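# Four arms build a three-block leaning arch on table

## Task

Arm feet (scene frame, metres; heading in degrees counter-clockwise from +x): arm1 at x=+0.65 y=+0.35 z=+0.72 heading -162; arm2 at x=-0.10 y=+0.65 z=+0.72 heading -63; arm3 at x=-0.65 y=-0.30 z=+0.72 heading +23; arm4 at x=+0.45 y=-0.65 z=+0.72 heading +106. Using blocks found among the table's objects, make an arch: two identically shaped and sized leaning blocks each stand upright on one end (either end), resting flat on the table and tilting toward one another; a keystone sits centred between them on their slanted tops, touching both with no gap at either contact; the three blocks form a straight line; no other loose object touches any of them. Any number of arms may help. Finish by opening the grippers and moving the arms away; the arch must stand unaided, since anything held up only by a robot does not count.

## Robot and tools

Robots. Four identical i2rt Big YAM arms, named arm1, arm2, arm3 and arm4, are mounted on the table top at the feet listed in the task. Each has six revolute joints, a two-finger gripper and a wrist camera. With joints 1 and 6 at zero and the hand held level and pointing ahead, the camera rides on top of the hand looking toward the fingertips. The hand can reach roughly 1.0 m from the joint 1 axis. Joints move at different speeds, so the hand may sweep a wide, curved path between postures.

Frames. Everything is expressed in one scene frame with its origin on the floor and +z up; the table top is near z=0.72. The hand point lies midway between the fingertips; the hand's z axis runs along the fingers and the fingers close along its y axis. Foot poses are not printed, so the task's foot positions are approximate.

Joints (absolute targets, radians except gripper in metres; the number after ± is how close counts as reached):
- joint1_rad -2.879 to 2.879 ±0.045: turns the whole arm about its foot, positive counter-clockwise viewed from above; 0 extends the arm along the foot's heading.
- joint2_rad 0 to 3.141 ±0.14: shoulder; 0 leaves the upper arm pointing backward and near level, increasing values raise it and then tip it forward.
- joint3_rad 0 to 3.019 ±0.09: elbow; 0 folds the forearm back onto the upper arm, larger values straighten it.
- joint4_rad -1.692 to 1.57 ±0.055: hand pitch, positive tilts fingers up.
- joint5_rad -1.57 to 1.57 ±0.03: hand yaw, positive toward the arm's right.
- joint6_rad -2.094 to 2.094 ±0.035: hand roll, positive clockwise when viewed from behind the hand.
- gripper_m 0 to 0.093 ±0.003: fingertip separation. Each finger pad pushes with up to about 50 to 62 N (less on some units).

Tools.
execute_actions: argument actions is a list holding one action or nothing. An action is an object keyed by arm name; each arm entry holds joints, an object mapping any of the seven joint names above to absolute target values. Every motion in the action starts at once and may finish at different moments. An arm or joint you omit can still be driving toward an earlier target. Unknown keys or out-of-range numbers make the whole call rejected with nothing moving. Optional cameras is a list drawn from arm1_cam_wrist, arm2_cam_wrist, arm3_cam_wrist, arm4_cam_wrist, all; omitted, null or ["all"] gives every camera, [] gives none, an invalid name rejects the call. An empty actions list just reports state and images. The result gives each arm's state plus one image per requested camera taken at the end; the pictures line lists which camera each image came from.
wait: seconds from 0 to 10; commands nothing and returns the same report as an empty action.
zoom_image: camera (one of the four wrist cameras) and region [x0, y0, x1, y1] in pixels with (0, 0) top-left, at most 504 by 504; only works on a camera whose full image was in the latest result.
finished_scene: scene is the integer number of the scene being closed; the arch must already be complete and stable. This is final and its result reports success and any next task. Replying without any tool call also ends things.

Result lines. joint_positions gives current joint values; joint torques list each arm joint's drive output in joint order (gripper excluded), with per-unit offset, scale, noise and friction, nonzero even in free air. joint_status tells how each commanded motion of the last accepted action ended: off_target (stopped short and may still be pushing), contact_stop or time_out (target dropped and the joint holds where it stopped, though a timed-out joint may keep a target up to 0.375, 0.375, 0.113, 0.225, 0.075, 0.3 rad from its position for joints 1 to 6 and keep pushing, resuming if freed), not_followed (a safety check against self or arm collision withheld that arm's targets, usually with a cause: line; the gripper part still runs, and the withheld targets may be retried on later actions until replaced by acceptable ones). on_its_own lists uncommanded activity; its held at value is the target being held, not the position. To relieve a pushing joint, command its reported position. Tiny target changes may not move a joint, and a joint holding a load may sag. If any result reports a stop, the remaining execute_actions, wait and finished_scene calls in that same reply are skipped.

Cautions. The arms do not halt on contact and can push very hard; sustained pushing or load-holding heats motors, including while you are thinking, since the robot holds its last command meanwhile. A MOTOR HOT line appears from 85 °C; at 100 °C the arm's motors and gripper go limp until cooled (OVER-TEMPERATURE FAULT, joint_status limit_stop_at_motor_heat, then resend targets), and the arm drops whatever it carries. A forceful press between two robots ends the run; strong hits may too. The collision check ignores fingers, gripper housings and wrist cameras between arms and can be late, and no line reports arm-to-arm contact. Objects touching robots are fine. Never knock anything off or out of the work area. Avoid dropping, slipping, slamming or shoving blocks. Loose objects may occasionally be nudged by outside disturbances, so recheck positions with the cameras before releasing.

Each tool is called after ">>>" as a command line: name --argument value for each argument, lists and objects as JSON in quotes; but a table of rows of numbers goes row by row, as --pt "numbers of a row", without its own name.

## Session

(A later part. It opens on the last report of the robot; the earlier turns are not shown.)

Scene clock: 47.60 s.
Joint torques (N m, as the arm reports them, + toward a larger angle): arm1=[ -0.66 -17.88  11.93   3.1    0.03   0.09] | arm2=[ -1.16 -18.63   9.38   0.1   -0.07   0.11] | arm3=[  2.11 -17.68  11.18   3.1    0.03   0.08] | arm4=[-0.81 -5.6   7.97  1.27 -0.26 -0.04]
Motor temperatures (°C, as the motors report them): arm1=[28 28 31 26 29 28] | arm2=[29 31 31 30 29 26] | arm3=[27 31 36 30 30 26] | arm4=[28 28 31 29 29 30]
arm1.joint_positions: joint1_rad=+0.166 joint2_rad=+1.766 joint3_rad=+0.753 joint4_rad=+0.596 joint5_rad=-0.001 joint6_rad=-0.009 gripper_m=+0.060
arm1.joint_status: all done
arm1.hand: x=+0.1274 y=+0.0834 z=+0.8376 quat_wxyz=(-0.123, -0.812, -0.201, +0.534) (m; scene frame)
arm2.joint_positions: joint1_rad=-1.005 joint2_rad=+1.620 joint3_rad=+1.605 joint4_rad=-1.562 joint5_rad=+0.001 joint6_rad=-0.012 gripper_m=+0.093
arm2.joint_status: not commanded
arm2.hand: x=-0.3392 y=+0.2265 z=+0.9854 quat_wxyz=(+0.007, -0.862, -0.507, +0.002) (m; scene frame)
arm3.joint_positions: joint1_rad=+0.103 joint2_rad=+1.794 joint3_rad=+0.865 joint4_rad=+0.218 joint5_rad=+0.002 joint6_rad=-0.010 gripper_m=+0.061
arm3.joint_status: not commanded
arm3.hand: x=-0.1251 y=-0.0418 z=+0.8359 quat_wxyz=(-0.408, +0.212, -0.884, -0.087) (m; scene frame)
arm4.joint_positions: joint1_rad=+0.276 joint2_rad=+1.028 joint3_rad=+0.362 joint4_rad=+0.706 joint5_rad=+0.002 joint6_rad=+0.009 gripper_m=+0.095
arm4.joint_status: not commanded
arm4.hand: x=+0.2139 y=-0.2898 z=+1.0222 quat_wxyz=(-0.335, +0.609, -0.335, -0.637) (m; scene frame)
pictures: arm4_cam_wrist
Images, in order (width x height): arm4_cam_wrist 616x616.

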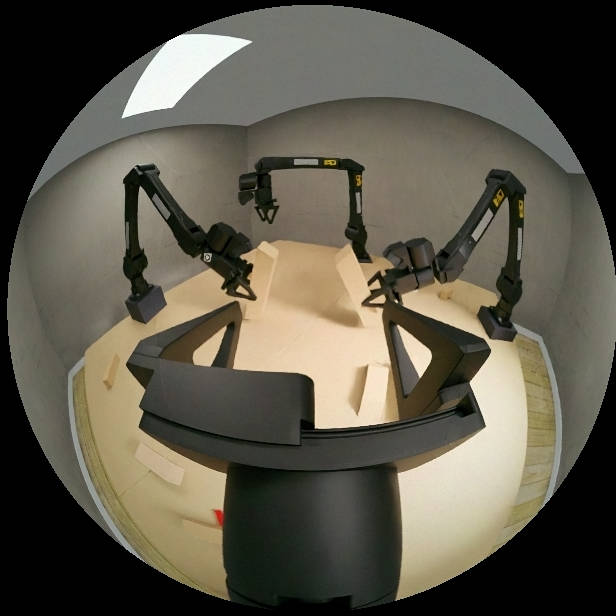

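>>> execute_actions --actions '[{"arm1":{"joints":{"joint3_rad":0.81,"joint4_rad":0.82}},"arm2":{"joints":{"joint1_rad":-1.142,"joint2_rad":1.89,"joint3_rad":1.67,"joint4_rad":-1.33,"joint6_rad":0.88,"gripper_m":0.075}}}]' --cameras '["arm2_cam_wrist"]'

>>> execute_actions --actions '[{"arm1":{"joints":{"joint2_rad":1.89}}}]' --cameras '["arm4_cam_wrist"]'

Scene clock: 50.00 s.
Joint torques (N m, as the arm reports them, + toward a larger angle): arm1=[ -0.7  -18.11  11.96   3.59   0.04   0.09] | arm2=[ -0.91 -22.59  10.84   0.82   0.01   0.11] | arm3=[  2.26 -17.17  10.91   2.99   0.01   0.12] | arm4=[-0.45 -5.6   7.81  1.28 -0.26 -0.05]
Motor temperatures (°C, as the motors report them): arm1=[28 28 31 26 29 28] | arm2=[29 31 31 30 29 26] | arm3=[27 31 36 30 30 26] | arm4=[28 28 31 29 29 30]
arm1.joint_positions: joint1_rad=+0.166 joint2_rad=+1.766 joint3_rad=+0.753 joint4_rad=+0.767 joint5_rad=-0.001 joint6_rad=-0.009 gripper_m=+0.060
arm1.joint_status: all done
arm1.hand: x=+0.1155 y=+0.0771 z=+0.8774 quat_wxyz=(-0.139, -0.764, -0.189, +0.601) (m; scene frame)
arm2.joint_positions: joint1_rad=-1.149 joint2_rad=+1.903 joint3_rad=+1.653 joint4_rad=-1.339 joint5_rad=+0.000 joint6_rad=+0.868 gripper_m=+0.075
arm2.joint_status: all done
arm2.hand: x=-0.4526 y=+0.1983 z=+0.8589 quat_wxyz=(+0.009, -1.000, -0.020, +0.001) (m; scene frame)
arm3.joint_positions: joint1_rad=+0.103 joint2_rad=+1.794 joint3_rad=+0.865 joint4_rad=+0.218 joint5_rad=+0.002 joint6_rad=-0.010 gripper_m=+0.061
arm3.joint_status: not commanded
arm3.hand: x=-0.1251 y=-0.0418 z=+0.8359 quat_wxyz=(-0.408, +0.212, -0.884, -0.087) (m; scene frame)
arm4.joint_positions: joint1_rad=+0.276 joint2_rad=+1.028 joint3_rad=+0.362 joint4_rad=+0.706 joint5_rad=+0.002 joint6_rad=+0.009 gripper_m=+0.095
arm4.joint_status: not commanded
arm4.hand: x=+0.2139 y=-0.2898 z=+1.0222 quat_wxyz=(-0.335, +0.609, -0.335, -0.637) (m; scene frame)
pictures: arm2_cam_wrist
Images, in order (width x height): arm2_cam_wrist 616x616.

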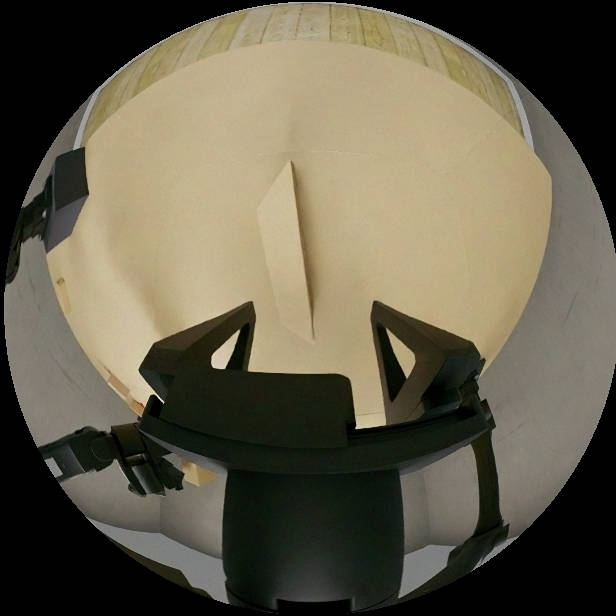

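Scene clock: 50.90 s.
Joint torques (N m, as the arm reports them, + toward a larger angle): arm1=[ -0.66 -16.72   9.35   2.58  -0.05   0.02] | arm2=[ -0.95 -22.56  10.79   0.82   0.02   0.12] | arm3=[  1.83 -17.67  11.1    2.74  -0.04   0.11] | arm4=[-0.39 -5.7   8.03  1.39 -0.26 -0.03]
Motor temperatures (°C, as the motors report them): arm1=[28 28 31 26 29 28] | arm2=[29 31 31 30 29 26] | arm3=[27 31 36 30 30 26] | arm4=[28 28 31 29 29 30]
arm1.joint_positions: joint1_rad=+0.163 joint2_rad=+1.910 joint3_rad=+0.769 joint4_rad=+0.790 joint5_rad=+0.001 joint6_rad=-0.004 gripper_m=+0.060
arm1.joint_status: all done
arm1.hand: x=+0.1148 y=+0.0792 z=+0.8055 quat_wxyz=(-0.129, -0.795, -0.192, +0.560) (m; scene frame)
arm2.joint_positions: joint1_rad=-1.149 joint2_rad=+1.903 joint3_rad=+1.653 joint4_rad=-1.339 joint5_rad=+0.000 joint6_rad=+0.868 gripper_m=+0.075
arm2.joint_status: not commanded
arm2.hand: x=-0.4526 y=+0.1983 z=+0.8589 quat_wxyz=(+0.009, -1.000, -0.020, +0.001) (m; scene frame)
arm3.joint_positions: joint1_rad=+0.103 joint2_rad=+1.794 joint3_rad=+0.865 joint4_rad=+0.218 joint5_rad=+0.002 joint6_rad=-0.010 gripper_m=+0.061
arm3.joint_status: not commanded
arm3.hand: x=-0.1251 y=-0.0418 z=+0.8359 quat_wxyz=(-0.408, +0.212, -0.884, -0.087) (m; scene frame)
arm4.joint_positions: joint1_rad=+0.276 joint2_rad=+1.028 joint3_rad=+0.362 joint4_rad=+0.706 joint5_rad=+0.002 joint6_rad=+0.009 gripper_m=+0.095
arm4.joint_status: not commanded
arm4.hand: x=+0.2139 y=-0.2898 z=+1.0222 quat_wxyz=(-0.335, +0.609, -0.335, -0.637) (m; scene frame)
pictures: arm4_cam_wrist
Images, in order (width x height): arm4_cam_wrist 616x616.

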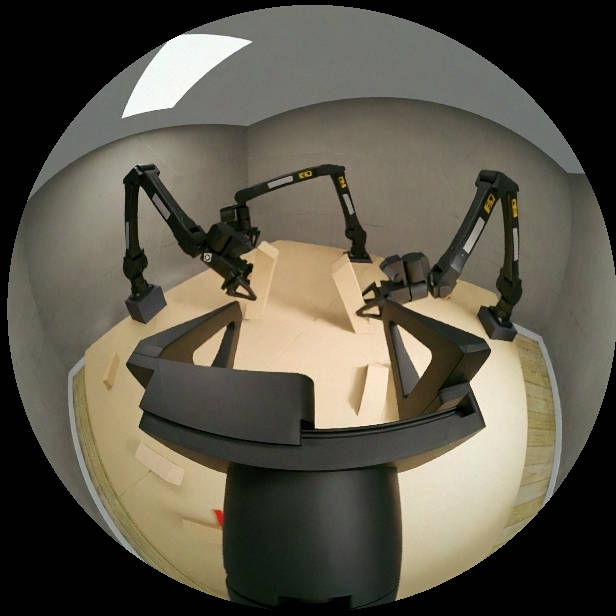

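>>> execute_actions --actions '[{"arm2":{"joints":{"joint2_rad":1.965,"joint3_rad":1.715,"joint4_rad":-1.29,"joint6_rad":0.74}},"arm3":{"joints":{"joint1_rad":0.125,"joint3_rad":0.92,"joint4_rad":0.33}}}]' --cameras '["arm2_cam_wrist"]'

>>> execute_actions --actions '[{"arm3":{"joints":{"joint2_rad":1.845}}}]' --cameras '["arm4_cam_wrist","arm3_cam_wrist"]'

Scene clock: 52.67 s.
Joint torques (N m, as the arm reports them, + toward a larger angle): arm1=[ -0.57 -16.7    9.38   2.58  -0.05   0.03] | arm2=[ -0.93 -18.98  12.81   0.93   0.    -0.14] | arm3=[  2.22 -17.48  11.58   4.12  -0.06   0.12] | arm4=[-0.7  -5.77  7.95  1.35 -0.25 -0.05]
Motor temperatures (°C, as the motors report them): arm1=[28 28 31 26 29 28] | arm2=[29 31 31 30 29 26] | arm3=[27 31 36 30 30 26] | arm4=[28 28 31 29 29 30]
arm1.joint_positions: joint1_rad=+0.163 joint2_rad=+1.910 joint3_rad=+0.769 joint4_rad=+0.790 joint5_rad=+0.001 joint6_rad=-0.004 gripper_m=+0.060
arm1.joint_status: not commanded
arm1.hand: x=+0.1148 y=+0.0792 z=+0.8055 quat_wxyz=(-0.129, -0.795, -0.192, +0.560) (m; scene frame)
arm2.joint_positions: joint1_rad=-1.149 joint2_rad=+1.930 joint3_rad=+1.673 joint4_rad=-1.299 joint5_rad=+0.000 joint6_rad=+0.752 gripper_m=+0.075
arm2.joint_status: all done
arm2.hand: x=-0.4628 y=+0.1854 z=+0.8511 quat_wxyz=(-0.003, -0.997, -0.078, +0.011) (m; scene frame)
arm3.joint_positions: joint1_rad=+0.111 joint2_rad=+1.794 joint3_rad=+0.865 joint4_rad=+0.275 joint5_rad=+0.002 joint6_rad=-0.010 gripper_m=+0.061
arm3.joint_status: all done
arm3.hand: x=-0.1192 y=-0.0335 z=+0.8469 quat_wxyz=(-0.433, +0.212, -0.871, -0.095) (m; scene frame)
arm4.joint_positions: joint1_rad=+0.276 joint2_rad=+1.028 joint3_rad=+0.362 joint4_rad=+0.706 joint5_rad=+0.002 joint6_rad=+0.009 gripper_m=+0.095
arm4.joint_status: not commanded
arm4.hand: x=+0.2139 y=-0.2898 z=+1.0222 quat_wxyz=(-0.335, +0.609, -0.335, -0.637) (m; scene frame)
pictures: arm2_cam_wrist
Images, in order (width x height): arm2_cam_wrist 616x616.

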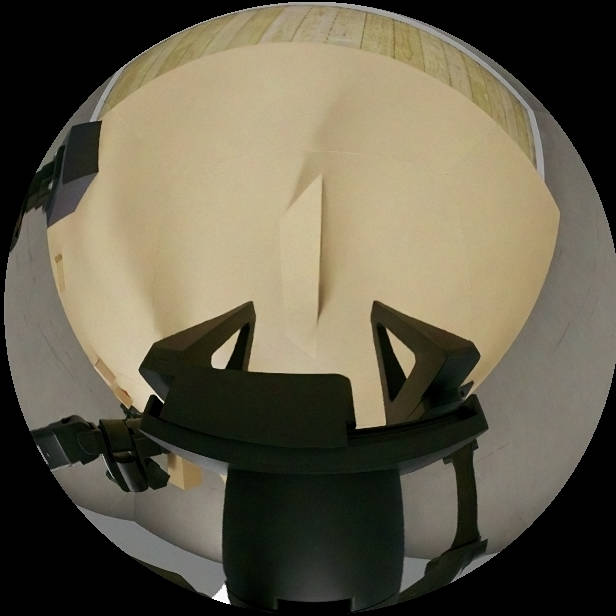

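Scene clock: 53.60 s.
Joint torques (N m, as the arm reports them, + toward a larger angle): arm1=[ -0.67 -16.66   9.41   2.55  -0.05   0.02] | arm2=[ -0.88 -18.94  12.7    0.92   0.01  -0.14] | arm3=[  2.49 -15.8   10.95   3.45   0.03   0.08] | arm4=[-0.74 -6.42  7.81  1.33 -0.26 -0.07]
Motor temperatures (°C, as the motors report them): arm1=[28 28 31 26 29 28] | arm2=[29 31 31 30 29 26] | arm3=[27 31 37 30 30 26] | arm4=[28 28 31 29 29 30]
arm1.joint_positions: joint1_rad=+0.163 joint2_rad=+1.910 joint3_rad=+0.769 joint4_rad=+0.790 joint5_rad=+0.001 joint6_rad=-0.004 gripper_m=+0.060
arm1.joint_status: not commanded
arm1.hand: x=+0.1148 y=+0.0792 z=+0.8055 quat_wxyz=(-0.129, -0.795, -0.192, +0.560) (m; scene frame)
arm2.joint_positions: joint1_rad=-1.149 joint2_rad=+1.930 joint3_rad=+1.673 joint4_rad=-1.299 joint5_rad=+0.000 joint6_rad=+0.752 gripper_m=+0.075
arm2.joint_status: not commanded
arm2.hand: x=-0.4628 y=+0.1854 z=+0.8511 quat_wxyz=(-0.003, -0.997, -0.078, +0.011) (m; scene frame)
arm3.joint_positions: joint1_rad=+0.111 joint2_rad=+1.867 joint3_rad=+0.865 joint4_rad=+0.283 joint5_rad=+0.002 joint6_rad=-0.010 gripper_m=+0.061
arm3.joint_status: all done
arm3.hand: x=-0.1258 y=-0.0372 z=+0.8070 quat_wxyz=(-0.405, +0.215, -0.884, -0.088) (m; scene frame)
arm4.joint_positions: joint1_rad=+0.276 joint2_rad=+1.028 joint3_rad=+0.362 joint4_rad=+0.706 joint5_rad=+0.002 joint6_rad=+0.009 gripper_m=+0.095
arm4.joint_status: not commanded
arm4.hand: x=+0.2139 y=-0.2898 z=+1.0222 quat_wxyz=(-0.335, +0.609, -0.335, -0.637) (m; scene frame)
pictures: arm3_cam_wrist, arm4_cam_wrist
Images, in order (width x height): arm3_cam_wrist 616x616, arm4_cam_wrist 616x616.

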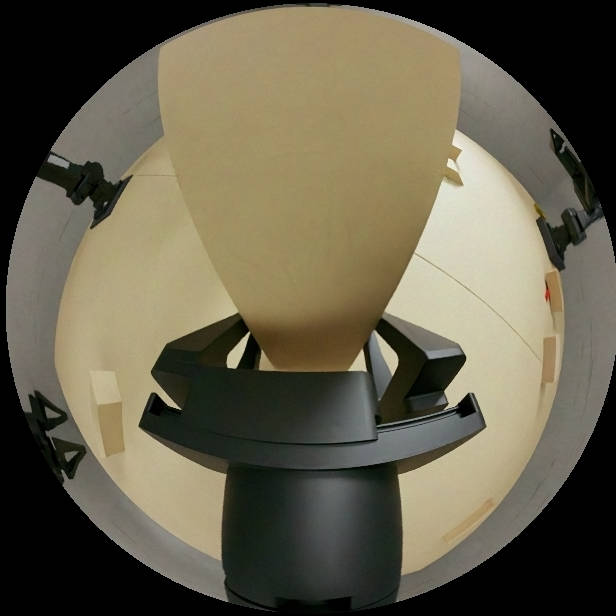

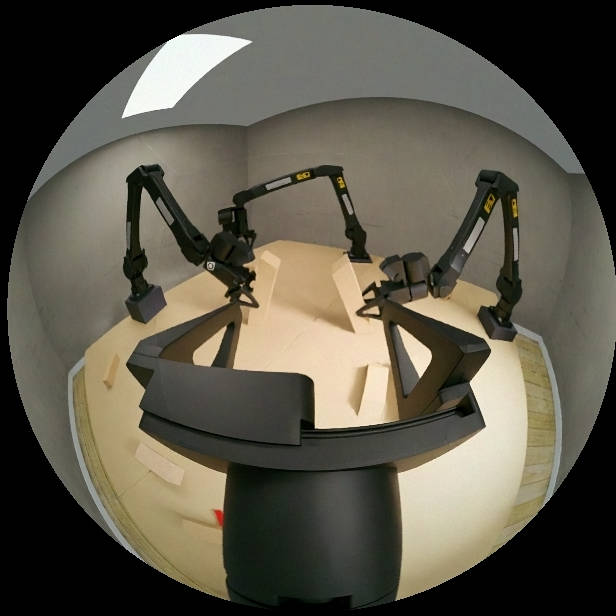

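>>> execute_actions --actions '[{"arm2":{"joints":{"joint2_rad":2.02,"joint3_rad":1.64,"joint4_rad":-1.13}}}]' --cameras '["arm2_cam_wrist"]'

>>> zoom_image --camera "arm2_cam_wrist" --region '[180,100,440,400]'

Scene clock: 54.70 s.
Joint torques (N m, as the arm reports them, + toward a larger angle): arm1=[ -0.54 -16.73   9.41   2.58  -0.05   0.03] | arm2=[ -1.02 -20.67   9.52   1.14   0.01  -0.14] | arm3=[  1.84 -15.68  10.85   3.76  -0.03   0.11] | arm4=[-0.7  -5.95  7.83  1.32 -0.26 -0.03]
Motor temperatures (°C, as the motors report them): arm1=[28 28 31 26 29 28] | arm2=[29 31 31 30 29 26] | arm3=[27 31 37 30 30 26] | arm4=[28 28 32 29 29 30]
arm1.joint_positions: joint1_rad=+0.163 joint2_rad=+1.910 joint3_rad=+0.769 joint4_rad=+0.790 joint5_rad=+0.001 joint6_rad=-0.004 gripper_m=+0.060
arm1.joint_status: not commanded
arm1.hand: x=+0.1148 y=+0.0792 z=+0.8055 quat_wxyz=(-0.129, -0.795, -0.192, +0.560) (m; scene frame)
arm2.joint_positions: joint1_rad=-1.149 joint2_rad=+1.999 joint3_rad=+1.638 joint4_rad=-1.141 joint5_rad=+0.000 joint6_rad=+0.751 gripper_m=+0.075
arm2.joint_status: all done
arm2.hand: x=-0.4778 y=+0.1673 z=+0.7993 quat_wxyz=(-0.023, -0.996, -0.078, +0.029) (m; scene frame)
arm3.joint_positions: joint1_rad=+0.111 joint2_rad=+1.867 joint3_rad=+0.865 joint4_rad=+0.283 joint5_rad=+0.002 joint6_rad=-0.010 gripper_m=+0.061
arm3.joint_status: not commanded
arm3.hand: x=-0.1258 y=-0.0372 z=+0.8070 quat_wxyz=(-0.405, +0.215, -0.884, -0.088) (m; scene frame)
arm4.joint_positions: joint1_rad=+0.276 joint2_rad=+1.028 joint3_rad=+0.362 joint4_rad=+0.706 joint5_rad=+0.002 joint6_rad=+0.009 gripper_m=+0.095
arm4.joint_status: not commanded
arm4.hand: x=+0.2139 y=-0.2898 z=+1.0222 quat_wxyz=(-0.335, +0.609, -0.335, -0.637) (m; scene frame)
pictures: arm2_cam_wrist
Images, in order (width x height): arm2_cam_wrist 616x616.

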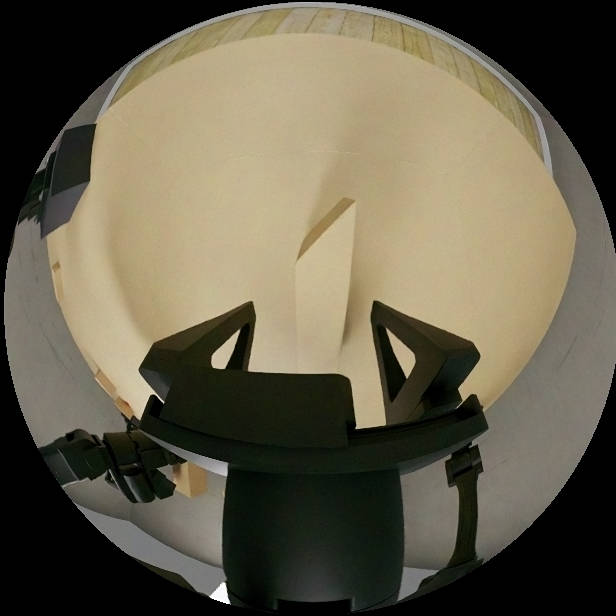

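Region (180, 100, 440, 400) of arm2_cam_wrist's 616x616 image, scaled by 1.680, with more detail than that image has; it fills the left 437 columns of this view, and the rest is white.

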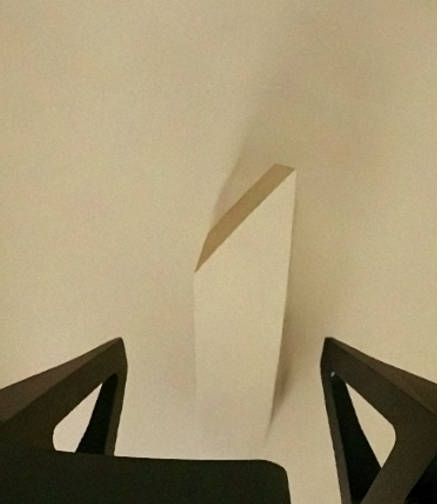

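>>> execute_actions --actions '[{"arm2":{"joints":{"joint1_rad":-1.125,"joint2_rad":2.035,"joint3_rad":1.605,"joint4_rad":-1.14}}}]' --cameras '["arm2_cam_wrist"]'

Scene clock: 56.30 s.
Joint torques (N m, as the arm reports them, + toward a larger angle): arm1=[ -0.57 -16.63   9.4    2.56  -0.05   0.02] | arm2=[ -1.14 -19.66   9.01   0.64   0.01  -0.14] | arm3=[  2.06 -15.57  11.04   3.46  -0.02   0.09] | arm4=[-0.67 -5.59  7.93  1.31 -0.25 -0.05]
Motor temperatures (°C, as the motors report them): arm1=[28 28 31 26 29 28] | arm2=[29 31 31 30 29 26] | arm3=[27 31 37 30 30 26] | arm4=[28 28 32 29 29 30]
arm1.joint_positions: joint1_rad=+0.163 joint2_rad=+1.910 joint3_rad=+0.769 joint4_rad=+0.790 joint5_rad=+0.001 joint6_rad=-0.004 gripper_m=+0.060
arm1.joint_status: not commanded
arm1.hand: x=+0.1148 y=+0.0792 z=+0.8055 quat_wxyz=(-0.129, -0.795, -0.192, +0.560) (m; scene frame)
arm2.joint_positions: joint1_rad=-1.130 joint2_rad=+2.001 joint3_rad=+1.605 joint4_rad=-1.141 joint5_rad=+0.000 joint6_rad=+0.751 gripper_m=+0.075
arm2.joint_status: all done
arm2.hand: x=-0.4611 y=+0.1702 z=+0.7864 quat_wxyz=(-0.010, -0.996, -0.088, +0.018) (m; scene frame)
arm3.joint_positions: joint1_rad=+0.111 joint2_rad=+1.867 joint3_rad=+0.865 joint4_rad=+0.283 joint5_rad=+0.002 joint6_rad=-0.010 gripper_m=+0.061
arm3.joint_status: not commanded
arm3.hand: x=-0.1258 y=-0.0372 z=+0.8070 quat_wxyz=(-0.405, +0.215, -0.884, -0.088) (m; scene frame)
arm4.joint_positions: joint1_rad=+0.276 joint2_rad=+1.028 joint3_rad=+0.362 joint4_rad=+0.706 joint5_rad=+0.002 joint6_rad=+0.009 gripper_m=+0.095
arm4.joint_status: not commanded
arm4.hand: x=+0.2139 y=-0.2898 z=+1.0222 quat_wxyz=(-0.335, +0.609, -0.335, -0.637) (m; scene frame)
pictures: arm2_cam_wrist
Images, in order (width x height): arm2_cam_wrist 616x616.

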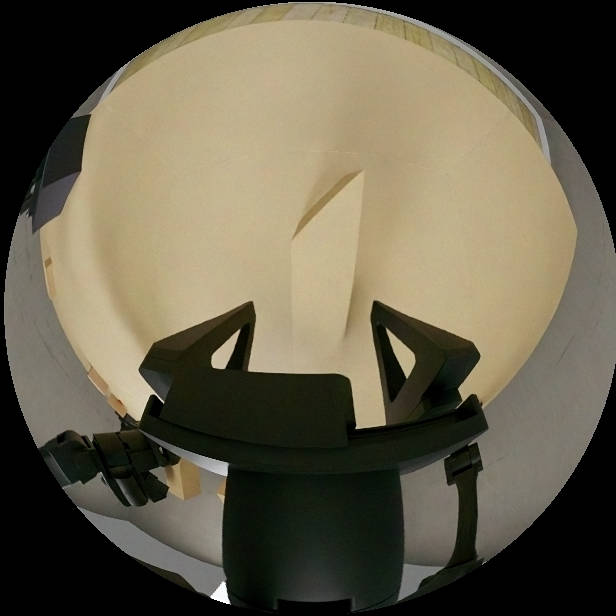

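>>> execute_actions --actions '[{"arm2":{"joints":{"joint1_rad":-1.108,"joint3_rad":1.56,"joint4_rad":-1.09}}}]' --cameras '["arm2_cam_wrist"]'

Scene clock: 57.40 s.
Joint torques (N m, as the arm reports them, + toward a larger angle): arm1=[ -0.49 -16.76   9.39   2.57  -0.05   0.03] | arm2=[ -1.19 -19.45   8.93   1.04   0.    -0.13] | arm3=[  2.14 -15.45  11.21   3.44   0.03   0.12] | arm4=[-0.9  -5.58  7.84  1.22 -0.25 -0.05]
Motor temperatures (°C, as the motors report them): arm1=[28 28 31 26 29 28] | arm2=[29 31 31 30 29 26] | arm3=[27 31 37 30 30 26] | arm4=[28 28 32 29 29 30]
arm1.joint_positions: joint1_rad=+0.163 joint2_rad=+1.910 joint3_rad=+0.769 joint4_rad=+0.790 joint5_rad=+0.001 joint6_rad=-0.004 gripper_m=+0.060
arm1.joint_status: not commanded
arm1.hand: x=+0.1148 y=+0.0792 z=+0.8055 quat_wxyz=(-0.129, -0.795, -0.192, +0.560) (m; scene frame)
arm2.joint_positions: joint1_rad=-1.114 joint2_rad=+2.002 joint3_rad=+1.560 joint4_rad=-1.101 joint5_rad=+0.000 joint6_rad=+0.751 gripper_m=+0.075
arm2.joint_status: all done
arm2.hand: x=-0.4485 y=+0.1716 z=+0.7693 quat_wxyz=(-0.007, -0.995, -0.096, +0.015) (m; scene frame)
arm3.joint_positions: joint1_rad=+0.111 joint2_rad=+1.867 joint3_rad=+0.865 joint4_rad=+0.283 joint5_rad=+0.002 joint6_rad=-0.010 gripper_m=+0.061
arm3.joint_status: not commanded
arm3.hand: x=-0.1258 y=-0.0372 z=+0.8070 quat_wxyz=(-0.405, +0.215, -0.884, -0.088) (m; scene frame)
arm4.joint_positions: joint1_rad=+0.276 joint2_rad=+1.028 joint3_rad=+0.362 joint4_rad=+0.706 joint5_rad=+0.002 joint6_rad=+0.009 gripper_m=+0.095
arm4.joint_status: not commanded
arm4.hand: x=+0.2139 y=-0.2898 z=+1.0222 quat_wxyz=(-0.335, +0.609, -0.335, -0.637) (m; scene frame)
pictures: arm2_cam_wrist
Images, in order (width x height): arm2_cam_wrist 616x616.

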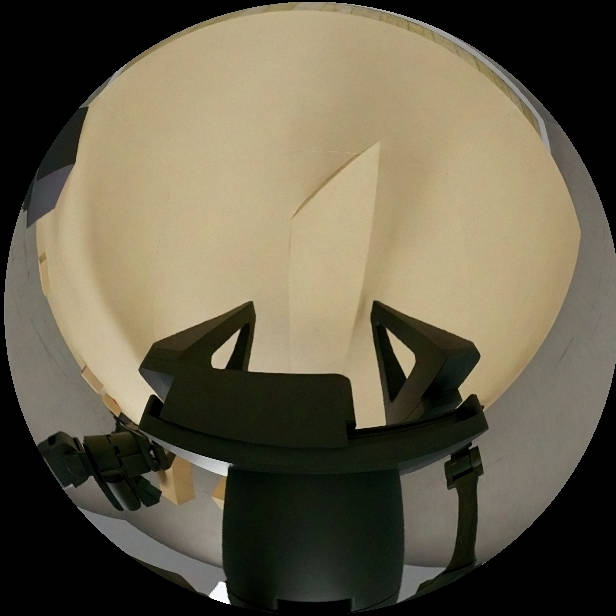

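>>> execute_actions --actions '[{"arm2":{"joints":{"gripper_m":0.025}}}]' --cameras '["arm2_cam_wrist"]'

>>> execute_actions --actions '[{"arm2":{"joints":{"joint2_rad":1.5,"joint3_rad":1.5}}}]' --cameras '[]'

>>> execute_actions --actions '[{"arm2":{"joints":{"joint2_rad":1.3,"joint3_rad":0.9,"joint4_rad":0.45,"joint6_rad":-1.571}}}]' --cameras '["arm2_cam_wrist","arm4_cam_wrist"]'

Scene clock: 58.27 s.
Joint torques (N m, as the arm reports them, + toward a larger angle): arm1=[ -0.57 -16.62   9.39   2.58  -0.06   0.03] | arm2=[ -1.17 -19.49   8.92   0.93  -0.01  -0.13] | arm3=[  3.07 -15.15  11.23   3.77  -0.01   0.09] | arm4=[-0.84 -5.91  7.9   1.25 -0.22 -0.04]
Motor temperatures (°C, as the motors report them): arm1=[28 28 31 26 29 28] | arm2=[29 31 31 30 29 26] | arm3=[27 31 37 30 30 26] | arm4=[28 28 32 29 29 30]
arm1.joint_positions: joint1_rad=+0.163 joint2_rad=+1.910 joint3_rad=+0.769 joint4_rad=+0.790 joint5_rad=+0.001 joint6_rad=-0.004 gripper_m=+0.060
arm1.joint_status: not commanded
arm1.hand: x=+0.1148 y=+0.0792 z=+0.8055 quat_wxyz=(-0.129, -0.795, -0.192, +0.560) (m; scene frame)
arm2.joint_positions: joint1_rad=-1.114 joint2_rad=+2.002 joint3_rad=+1.560 joint4_rad=-1.099 joint5_rad=+0.001 joint6_rad=+0.750 gripper_m=+0.031
arm2.joint_status: gripper_m off_target (ended at +0.031, target +0.025)
arm2.hand: x=-0.4489 y=+0.1713 z=+0.7693 quat_wxyz=(-0.008, -0.995, -0.097, +0.016) (m; scene frame)
arm3.joint_positions: joint1_rad=+0.111 joint2_rad=+1.867 joint3_rad=+0.865 joint4_rad=+0.283 joint5_rad=+0.002 joint6_rad=-0.010 gripper_m=+0.061
arm3.joint_status: not commanded
arm3.hand: x=-0.1258 y=-0.0372 z=+0.8070 quat_wxyz=(-0.405, +0.215, -0.884, -0.088) (m; scene frame)
arm4.joint_positions: joint1_rad=+0.276 joint2_rad=+1.028 joint3_rad=+0.362 joint4_rad=+0.706 joint5_rad=+0.002 joint6_rad=+0.009 gripper_m=+0.095
arm4.joint_status: not commanded
arm4.hand: x=+0.2139 y=-0.2898 z=+1.0222 quat_wxyz=(-0.335, +0.609, -0.335, -0.637) (m; scene frame)
pictures: arm2_cam_wrist
Images, in order (width x height): arm2_cam_wrist 616x616.

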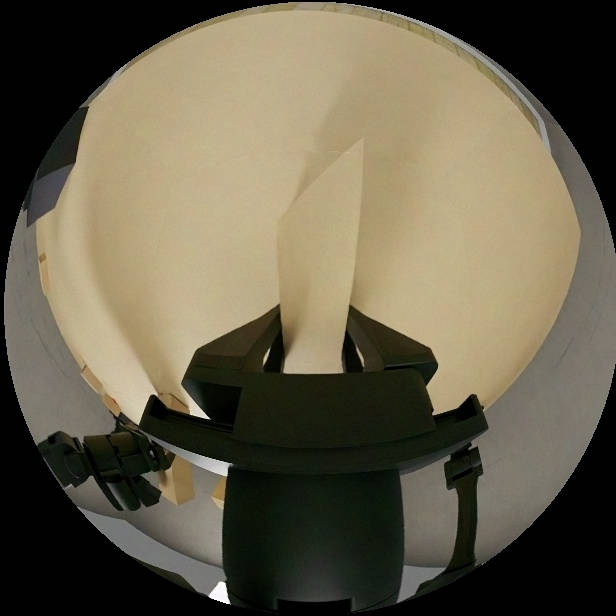

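Scene clock: 59.93 s.
Joint torques (N m, as the arm reports them, + toward a larger angle): arm1=[ -0.69 -16.7    9.38   2.59  -0.05   0.03] | arm2=[ -1.01 -15.3   12.25   1.46  -0.03  -0.15] | arm3=[  2.27 -15.29  11.02   3.45  -0.06   0.05] | arm4=[-0.67 -5.37  7.86  1.19 -0.21 -0.03]
Motor temperatures (°C, as the motors report them): arm1=[28 28 31 26 29 28] | arm2=[29 31 31 30 29 26] | arm3=[27 31 37 30 30 26] | arm4=[28 28 32 29 29 30]
arm1.joint_positions: joint1_rad=+0.163 joint2_rad=+1.910 joint3_rad=+0.769 joint4_rad=+0.790 joint5_rad=+0.001 joint6_rad=-0.004 gripper_m=+0.060
arm1.joint_status: not commanded
arm1.hand: x=+0.1148 y=+0.0792 z=+0.8055 quat_wxyz=(-0.129, -0.795, -0.192, +0.560) (m; scene frame)
arm2.joint_positions: joint1_rad=-1.114 joint2_rad=+1.496 joint3_rad=+1.480 joint4_rad=-1.091 joint5_rad=+0.001 joint6_rad=+0.750 gripper_m=+0.031
arm2.joint_status: all done
arm2.hand: x=-0.4214 y=+0.2036 z=+1.0193 quat_wxyz=(-0.169, -0.968, -0.095, +0.159) (m; scene frame)
arm3.joint_positions: joint1_rad=+0.111 joint2_rad=+1.867 joint3_rad=+0.865 joint4_rad=+0.283 joint5_rad=+0.002 joint6_rad=-0.010 gripper_m=+0.061
arm3.joint_status: not commanded
arm3.hand: x=-0.1258 y=-0.0372 z=+0.8070 quat_wxyz=(-0.405, +0.215, -0.884, -0.088) (m; scene frame)
arm4.joint_positions: joint1_rad=+0.276 joint2_rad=+1.028 joint3_rad=+0.362 joint4_rad=+0.706 joint5_rad=+0.002 joint6_rad=+0.009 gripper_m=+0.095
arm4.joint_status: not commanded
arm4.hand: x=+0.2139 y=-0.2898 z=+1.0222 quat_wxyz=(-0.335, +0.609, -0.335, -0.637) (m; scene frame)
pictures: none
No camera images: the call's "cameras" was empty. Leave "cameras" out to get every camera's image.

Scene clock: 62.40 s.
Joint torques (N m, as the arm reports them, + toward a larger angle): arm1=[ -0.57 -16.75   9.4    2.59  -0.05   0.03] | arm2=[ -1.01 -12.31  12.43   3.68  -0.09  -0.04] | arm3=[  2.2  -15.45  11.09   3.57  -0.02   0.13] | arm4=[-0.73 -5.4   7.82  1.24 -0.26 -0.05]
Motor temperatures (°C, as the motors report them): arm1=[28 28 31 26 29 28] | arm2=[29 31 31 30 29 26] | arm3=[27 31 37 30 30 26] | arm4=[28 28 32 29 29 30]
arm1.joint_positions: joint1_rad=+0.163 joint2_rad=+1.910 joint3_rad=+0.769 joint4_rad=+0.790 joint5_rad=+0.001 joint6_rad=-0.004 gripper_m=+0.060
arm1.joint_status: not commanded
arm1.hand: x=+0.1148 y=+0.0792 z=+0.8055 quat_wxyz=(-0.129, -0.795, -0.192, +0.560) (m; scene frame)
arm2.joint_positions: joint1_rad=-1.114 joint2_rad=+1.307 joint3_rad=+0.874 joint4_rad=+0.419 joint5_rad=+0.001 joint6_rad=-1.559 gripper_m=+0.031
arm2.joint_status: all done
arm2.hand: x=-0.4373 y=+0.1803 z=+1.0827 quat_wxyz=(+0.218, -0.219, -0.676, +0.669) (m; scene frame)
arm3.joint_positions: joint1_rad=+0.111 joint2_rad=+1.867 joint3_rad=+0.865 joint4_rad=+0.283 joint5_rad=+0.002 joint6_rad=-0.010 gripper_m=+0.061
arm3.joint_status: not commanded
arm3.hand: x=-0.1258 y=-0.0372 z=+0.8070 quat_wxyz=(-0.405, +0.215, -0.884, -0.088) (m; scene frame)
arm4.joint_positions: joint1_rad=+0.276 joint2_rad=+1.028 joint3_rad=+0.362 joint4_rad=+0.706 joint5_rad=+0.002 joint6_rad=+0.009 gripper_m=+0.095
arm4.joint_status: not commanded
arm4.hand: x=+0.2139 y=-0.2898 z=+1.0222 quat_wxyz=(-0.335, +0.609, -0.335, -0.637) (m; scene frame)
pictures: arm2_cam_wrist, arm4_cam_wrist
Images, in order (width x height): arm2_cam_wrist 616x616, arm4_cam_wrist 616x616.

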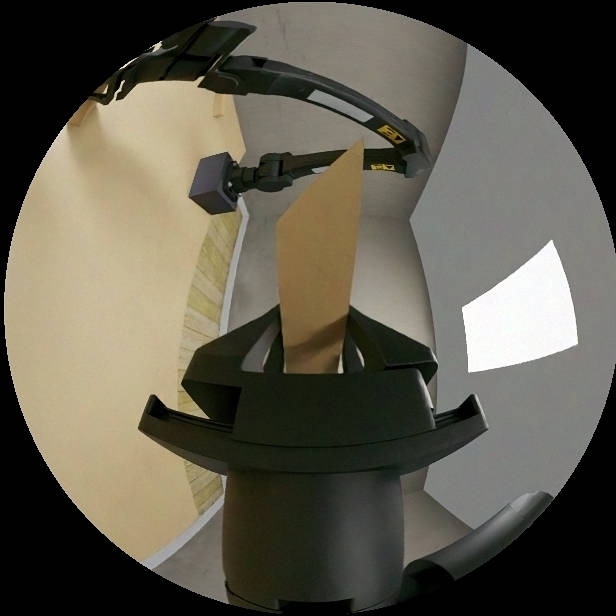

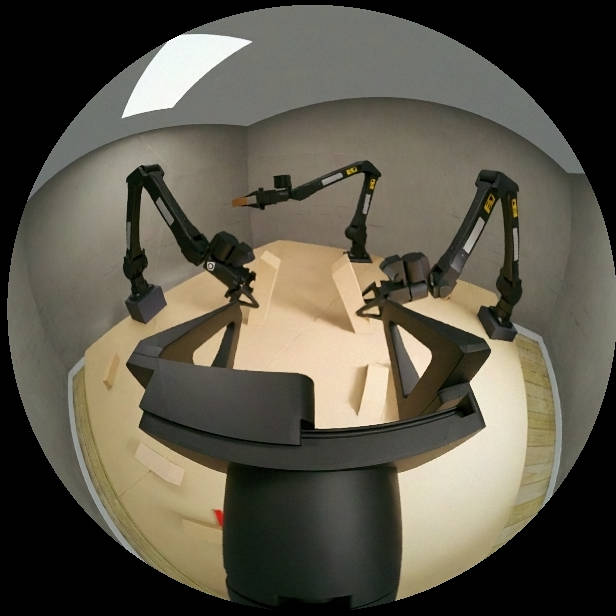

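>>> execute_actions --actions '[{"arm2":{"joints":{"joint1_rad":-0.435,"joint5_rad":-0.431}}}]' --cameras '[]'

>>> execute_actions --actions '[{"arm2":{"joints":{"joint2_rad":1.6,"joint3_rad":0.92,"joint4_rad":0.75}}}]' --cameras '["arm2_cam_wrist","arm4_cam_wrist"]'

>>> zoom_image --camera "arm4_cam_wrist" --region '[210,170,420,350]'

Scene clock: 63.90 s.
Joint torques (N m, as the arm reports them, + toward a larger angle): arm1=[ -0.47 -16.68   9.38   2.6   -0.06   0.03] | arm2=[ -2.01 -12.26  12.29   3.53   0.    -0.04] | arm3=[  2.29 -15.65  11.03   3.54  -0.02   0.09] | arm4=[-0.7  -5.57  7.79  1.31 -0.25 -0.06]
Motor temperatures (°C, as the motors report them): arm1=[28 28 31 26 29 28] | arm2=[29 31 31 30 29 26] | arm3=[27 31 37 30 30 26] | arm4=[28 28 32 29 29 30]
arm1.joint_positions: joint1_rad=+0.163 joint2_rad=+1.910 joint3_rad=+0.769 joint4_rad=+0.790 joint5_rad=+0.001 joint6_rad=-0.004 gripper_m=+0.060
arm1.joint_status: not commanded
arm1.hand: x=+0.1148 y=+0.0792 z=+0.8055 quat_wxyz=(-0.129, -0.795, -0.192, +0.560) (m; scene frame)
arm2.joint_positions: joint1_rad=-0.433 joint2_rad=+1.307 joint3_rad=+0.874 joint4_rad=+0.420 joint5_rad=-0.433 joint6_rad=-1.559 gripper_m=+0.031
arm2.joint_status: all done
arm2.hand: x=+0.0067 y=+0.0897 z=+1.0771 quat_wxyz=(-0.171, +0.170, -0.694, +0.679) (m; scene frame)
arm3.joint_positions: joint1_rad=+0.111 joint2_rad=+1.867 joint3_rad=+0.865 joint4_rad=+0.283 joint5_rad=+0.002 joint6_rad=-0.010 gripper_m=+0.061
arm3.joint_status: not commanded
arm3.hand: x=-0.1258 y=-0.0372 z=+0.8070 quat_wxyz=(-0.405, +0.215, -0.884, -0.088) (m; scene frame)
arm4.joint_positions: joint1_rad=+0.276 joint2_rad=+1.028 joint3_rad=+0.362 joint4_rad=+0.706 joint5_rad=+0.002 joint6_rad=+0.009 gripper_m=+0.095
arm4.joint_status: not commanded
arm4.hand: x=+0.2139 y=-0.2898 z=+1.0222 quat_wxyz=(-0.335, +0.609, -0.335, -0.637) (m; scene frame)
pictures: none
No camera images: the call's "cameras" was empty. Leave "cameras" out to get every camera's image.

Scene clock: 65.00 s.
Joint torques (N m, as the arm reports them, + toward a larger angle): arm1=[ -0.67 -16.76   9.38   2.59  -0.05   0.02] | arm2=[ -1.93 -17.37  12.19   3.61   0.    -0.03] | arm3=[  2.36 -16.06  11.05   3.4    0.02   0.07] | arm4=[-0.66 -6.1   7.9   1.45 -0.25 -0.03]
Motor temperatures (°C, as the motors report them): arm1=[28 28 31 26 29 28] | arm2=[29 31 31 30 29 26] | arm3=[27 31 37 30 30 26] | arm4=[28 28 32 29 29 30]
arm1.joint_positions: joint1_rad=+0.163 joint2_rad=+1.910 joint3_rad=+0.769 joint4_rad=+0.790 joint5_rad=+0.001 joint6_rad=-0.004 gripper_m=+0.060
arm1.joint_status: not commanded
arm1.hand: x=+0.1148 y=+0.0792 z=+0.8055 quat_wxyz=(-0.129, -0.795, -0.192, +0.560) (m; scene frame)
arm2.joint_positions: joint1_rad=-0.433 joint2_rad=+1.622 joint3_rad=+0.875 joint4_rad=+0.720 joint5_rad=-0.433 joint6_rad=-1.560 gripper_m=+0.031
arm2.joint_status: all done
arm2.hand: x=+0.0082 y=+0.0363 z=+0.9655 quat_wxyz=(-0.172, +0.169, -0.699, +0.674) (m; scene frame)
arm3.joint_positions: joint1_rad=+0.111 joint2_rad=+1.867 joint3_rad=+0.865 joint4_rad=+0.283 joint5_rad=+0.002 joint6_rad=-0.010 gripper_m=+0.061
arm3.joint_status: not commanded
arm3.hand: x=-0.1258 y=-0.0372 z=+0.8070 quat_wxyz=(-0.405, +0.215, -0.884, -0.088) (m; scene frame)
arm4.joint_positions: joint1_rad=+0.276 joint2_rad=+1.028 joint3_rad=+0.362 joint4_rad=+0.706 joint5_rad=+0.002 joint6_rad=+0.009 gripper_m=+0.095
arm4.joint_status: not commanded
arm4.hand: x=+0.2139 y=-0.2898 z=+1.0222 quat_wxyz=(-0.335, +0.609, -0.335, -0.637) (m; scene frame)
pictures: arm2_cam_wrist, arm4_cam_wrist
Images, in order (width x height): arm2_cam_wrist 616x616, arm4_cam_wrist 616x616.

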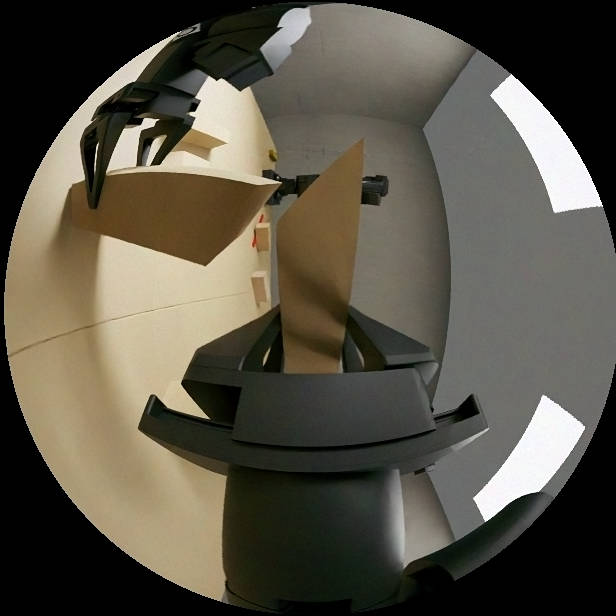

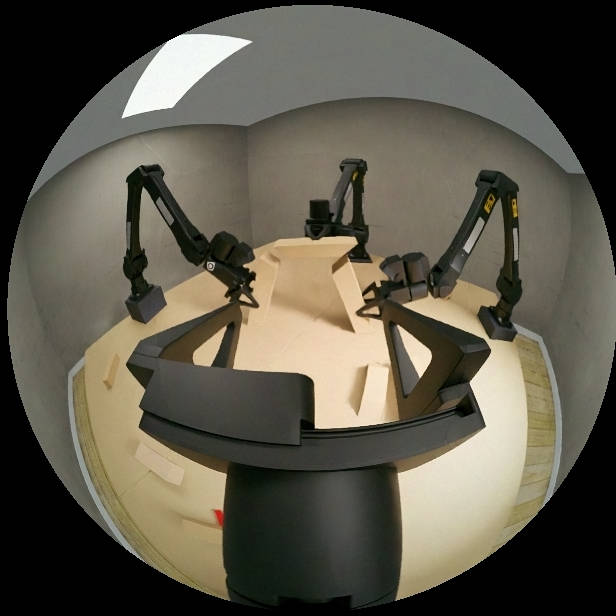

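Region (210, 170, 420, 350) of arm4_cam_wrist's 616x616 image, scaled by 2.400, with more detail than that image has; it fills the top 432 rows of this view, and the rest is white.

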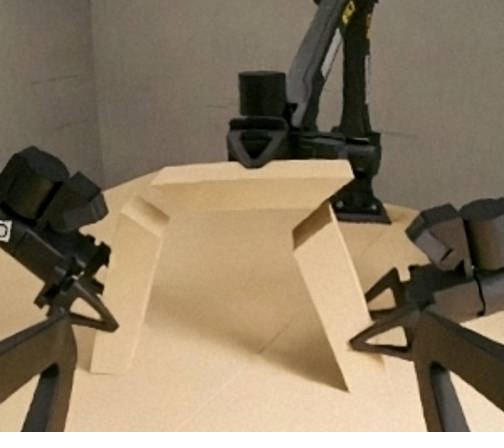

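>>> zoom_image --camera "arm4_cam_wrist" --region '[230,230,310,340]'

>>> zoom_image --camera "arm4_cam_wrist" --region '[310,230,390,340]'

Region (230, 230, 310, 340) of arm4_cam_wrist's 616x616 image, scaled by 4.582, with more detail than that image has; it fills the left 367 columns of this view, and the rest is white.

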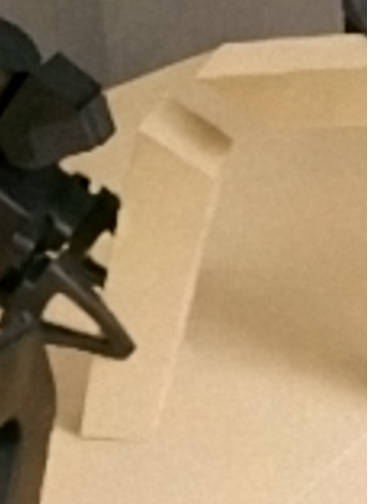

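Region (310, 230, 390, 340) of arm4_cam_wrist's 616x616 image, scaled by 4.582, with more detail than that image has; it fills the left 367 columns of this view, and the rest is white.

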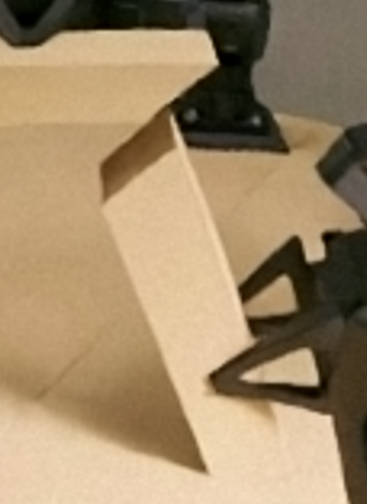

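>>> execute_actions --actions '[{"arm2":{"joints":{"joint2_rad":1.675,"joint3_rad":0.92,"joint4_rad":0.80}}}]' --cameras '["arm2_cam_wrist","arm4_cam_wrist"]'

>>> zoom_image --camera "arm4_cam_wrist" --region '[230,210,390,340]'

Scene clock: 67.23 s.
Joint torques (N m, as the arm reports them, + toward a larger angle): arm1=[ -0.63 -16.75   9.39   2.58  -0.07   0.02] | arm2=[ -1.96 -15.2   11.84   3.41   0.    -0.02] | arm3=[  2.23 -15.96  11.09   3.36  -0.02   0.15] | arm4=[-0.66 -5.4   7.88  1.3  -0.24 -0.03]
Motor temperatures (°C, as the motors report them): arm1=[28 28 31 26 29 28] | arm2=[29 31 32 30 29 26] | arm3=[27 31 37 30 30 26] | arm4=[28 28 32 29 29 30]
arm1.joint_positions: joint1_rad=+0.163 joint2_rad=+1.910 joint3_rad=+0.769 joint4_rad=+0.790 joint5_rad=+0.001 joint6_rad=-0.004 gripper_m=+0.060
arm1.joint_status: not commanded
arm1.hand: x=+0.1148 y=+0.0792 z=+0.8055 quat_wxyz=(-0.129, -0.795, -0.192, +0.560) (m; scene frame)
arm2.joint_positions: joint1_rad=-0.433 joint2_rad=+1.666 joint3_rad=+0.875 joint4_rad=+0.773 joint5_rad=-0.433 joint6_rad=-1.560 gripper_m=+0.031
arm2.joint_status: all done
arm2.hand: x=+0.0082 y=+0.0316 z=+0.9512 quat_wxyz=(-0.171, +0.170, -0.696, +0.676) (m; scene frame)
arm3.joint_positions: joint1_rad=+0.111 joint2_rad=+1.867 joint3_rad=+0.865 joint4_rad=+0.283 joint5_rad=+0.002 joint6_rad=-0.010 gripper_m=+0.061
arm3.joint_status: not commanded
arm3.hand: x=-0.1258 y=-0.0372 z=+0.8070 quat_wxyz=(-0.405, +0.215, -0.884, -0.088) (m; scene frame)
arm4.joint_positions: joint1_rad=+0.276 joint2_rad=+1.028 joint3_rad=+0.362 joint4_rad=+0.706 joint5_rad=+0.002 joint6_rad=+0.009 gripper_m=+0.095
arm4.joint_status: not commanded
arm4.hand: x=+0.2139 y=-0.2898 z=+1.0222 quat_wxyz=(-0.335, +0.609, -0.335, -0.637) (m; scene frame)
pictures: arm2_cam_wrist, arm4_cam_wrist
Images, in order (width x height): arm2_cam_wrist 616x616, arm4_cam_wrist 616x616.

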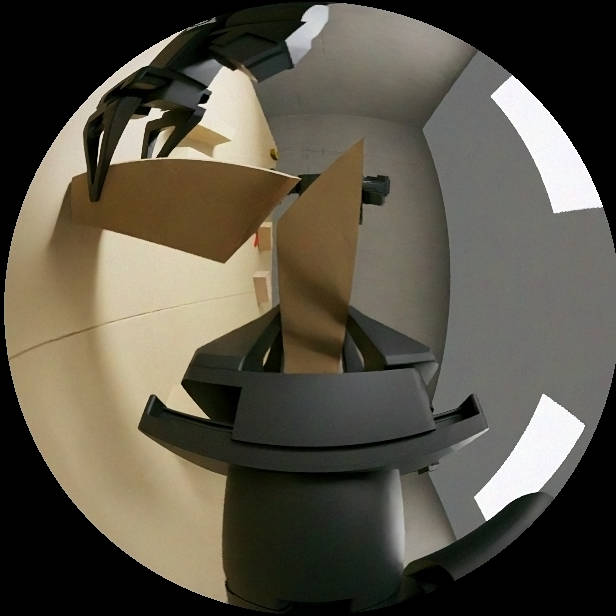

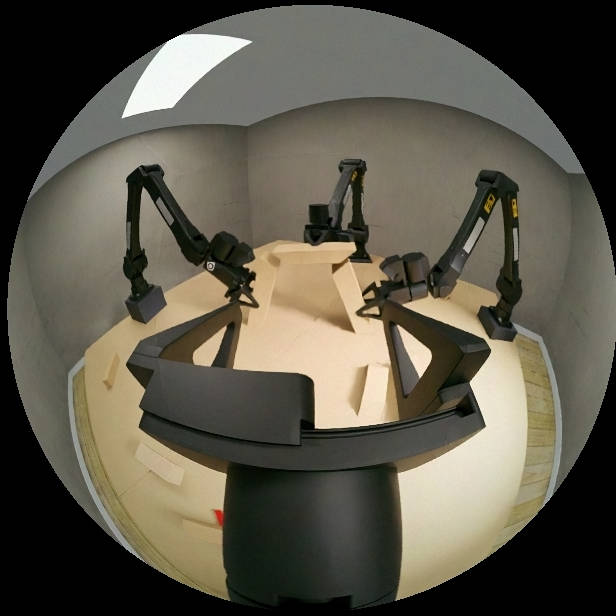

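Region (230, 210, 390, 340) of arm4_cam_wrist's 616x616 image, scaled by 3.150, with more detail than that image has; it fills the top 410 rows of this view, and the rest is white.

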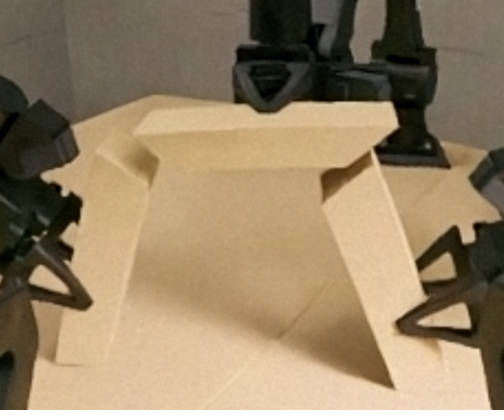

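>>> execute_actions --actions '[{"arm2":{"joints":{"joint1_rad":-0.46,"joint3_rad":0.97,"joint4_rad":0.80}},"arm3":{"joints":{"joint2_rad":1.885,"joint3_rad":0.96,"joint4_rad":0.28}}}]' --cameras '["arm2_cam_wrist","arm4_cam_wrist"]'

>>> zoom_image --camera "arm4_cam_wrist" --region '[230,210,390,340]'

Scene clock: 68.97 s.
Joint torques (N m, as the arm reports them, + toward a larger angle): arm1=[ -0.56 -16.86   9.38   2.6   -0.05   0.03] | arm2=[ -2.09 -15.65  12.45   3.37   0.02  -0.03] | arm3=[  2.43 -14.73  11.67   1.48  -0.02   0.13] | arm4=[-0.68 -6.03  7.97  1.31 -0.23 -0.06]
Motor temperatures (°C, as the motors report them): arm1=[28 28 31 26 29 28] | arm2=[29 31 32 30 29 26] | arm3=[27 31 37 30 30 26] | arm4=[28 28 32 29 29 30]
arm1.joint_positions: joint1_rad=+0.163 joint2_rad=+1.910 joint3_rad=+0.769 joint4_rad=+0.790 joint5_rad=+0.001 joint6_rad=-0.004 gripper_m=+0.060
arm1.joint_status: not commanded
arm1.hand: x=+0.1148 y=+0.0792 z=+0.8055 quat_wxyz=(-0.129, -0.795, -0.192, +0.560) (m; scene frame)
arm2.joint_positions: joint1_rad=-0.455 joint2_rad=+1.666 joint3_rad=+0.921 joint4_rad=+0.774 joint5_rad=-0.433 joint6_rad=-1.560 gripper_m=+0.031
arm2.joint_status: all done
arm2.hand: x=-0.0048 y=+0.0173 z=+0.9745 quat_wxyz=(-0.160, +0.166, -0.681, +0.695) (m; scene frame)
arm3.joint_positions: joint1_rad=+0.111 joint2_rad=+1.890 joint3_rad=+0.899 joint4_rad=+0.282 joint5_rad=+0.002 joint6_rad=-0.009 gripper_m=+0.061
arm3.joint_status: all done
arm3.hand: x=-0.1143 y=-0.0314 z=+0.8068 quat_wxyz=(-0.409, +0.215, -0.882, -0.089) (m; scene frame)
arm4.joint_positions: joint1_rad=+0.276 joint2_rad=+1.028 joint3_rad=+0.362 joint4_rad=+0.706 joint5_rad=+0.002 joint6_rad=+0.009 gripper_m=+0.095
arm4.joint_status: not commanded
arm4.hand: x=+0.2139 y=-0.2898 z=+1.0222 quat_wxyz=(-0.335, +0.609, -0.335, -0.637) (m; scene frame)
pictures: arm2_cam_wrist, arm4_cam_wrist
Images, in order (width x height): arm2_cam_wrist 616x616, arm4_cam_wrist 616x616.

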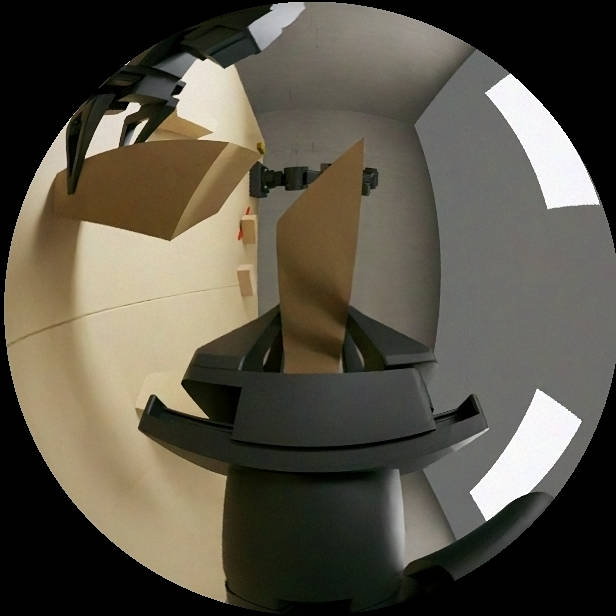

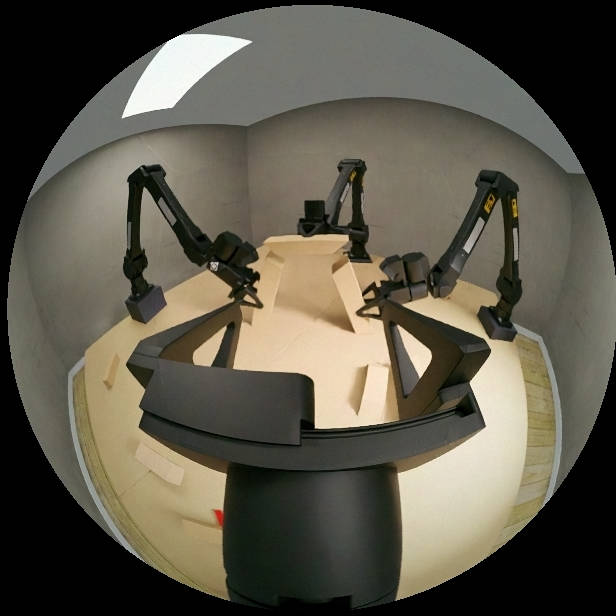

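Region (230, 210, 390, 340) of arm4_cam_wrist's 616x616 image, scaled by 3.150, with more detail than that image has; it fills the top 410 rows of this view, and the rest is white.

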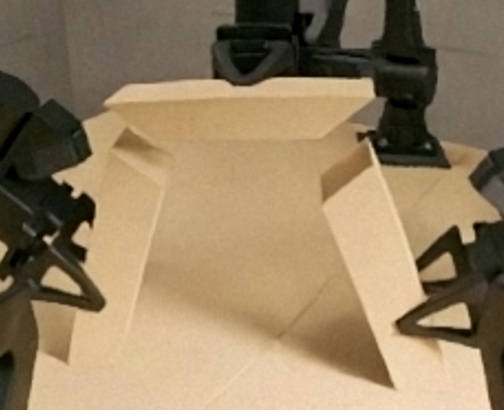

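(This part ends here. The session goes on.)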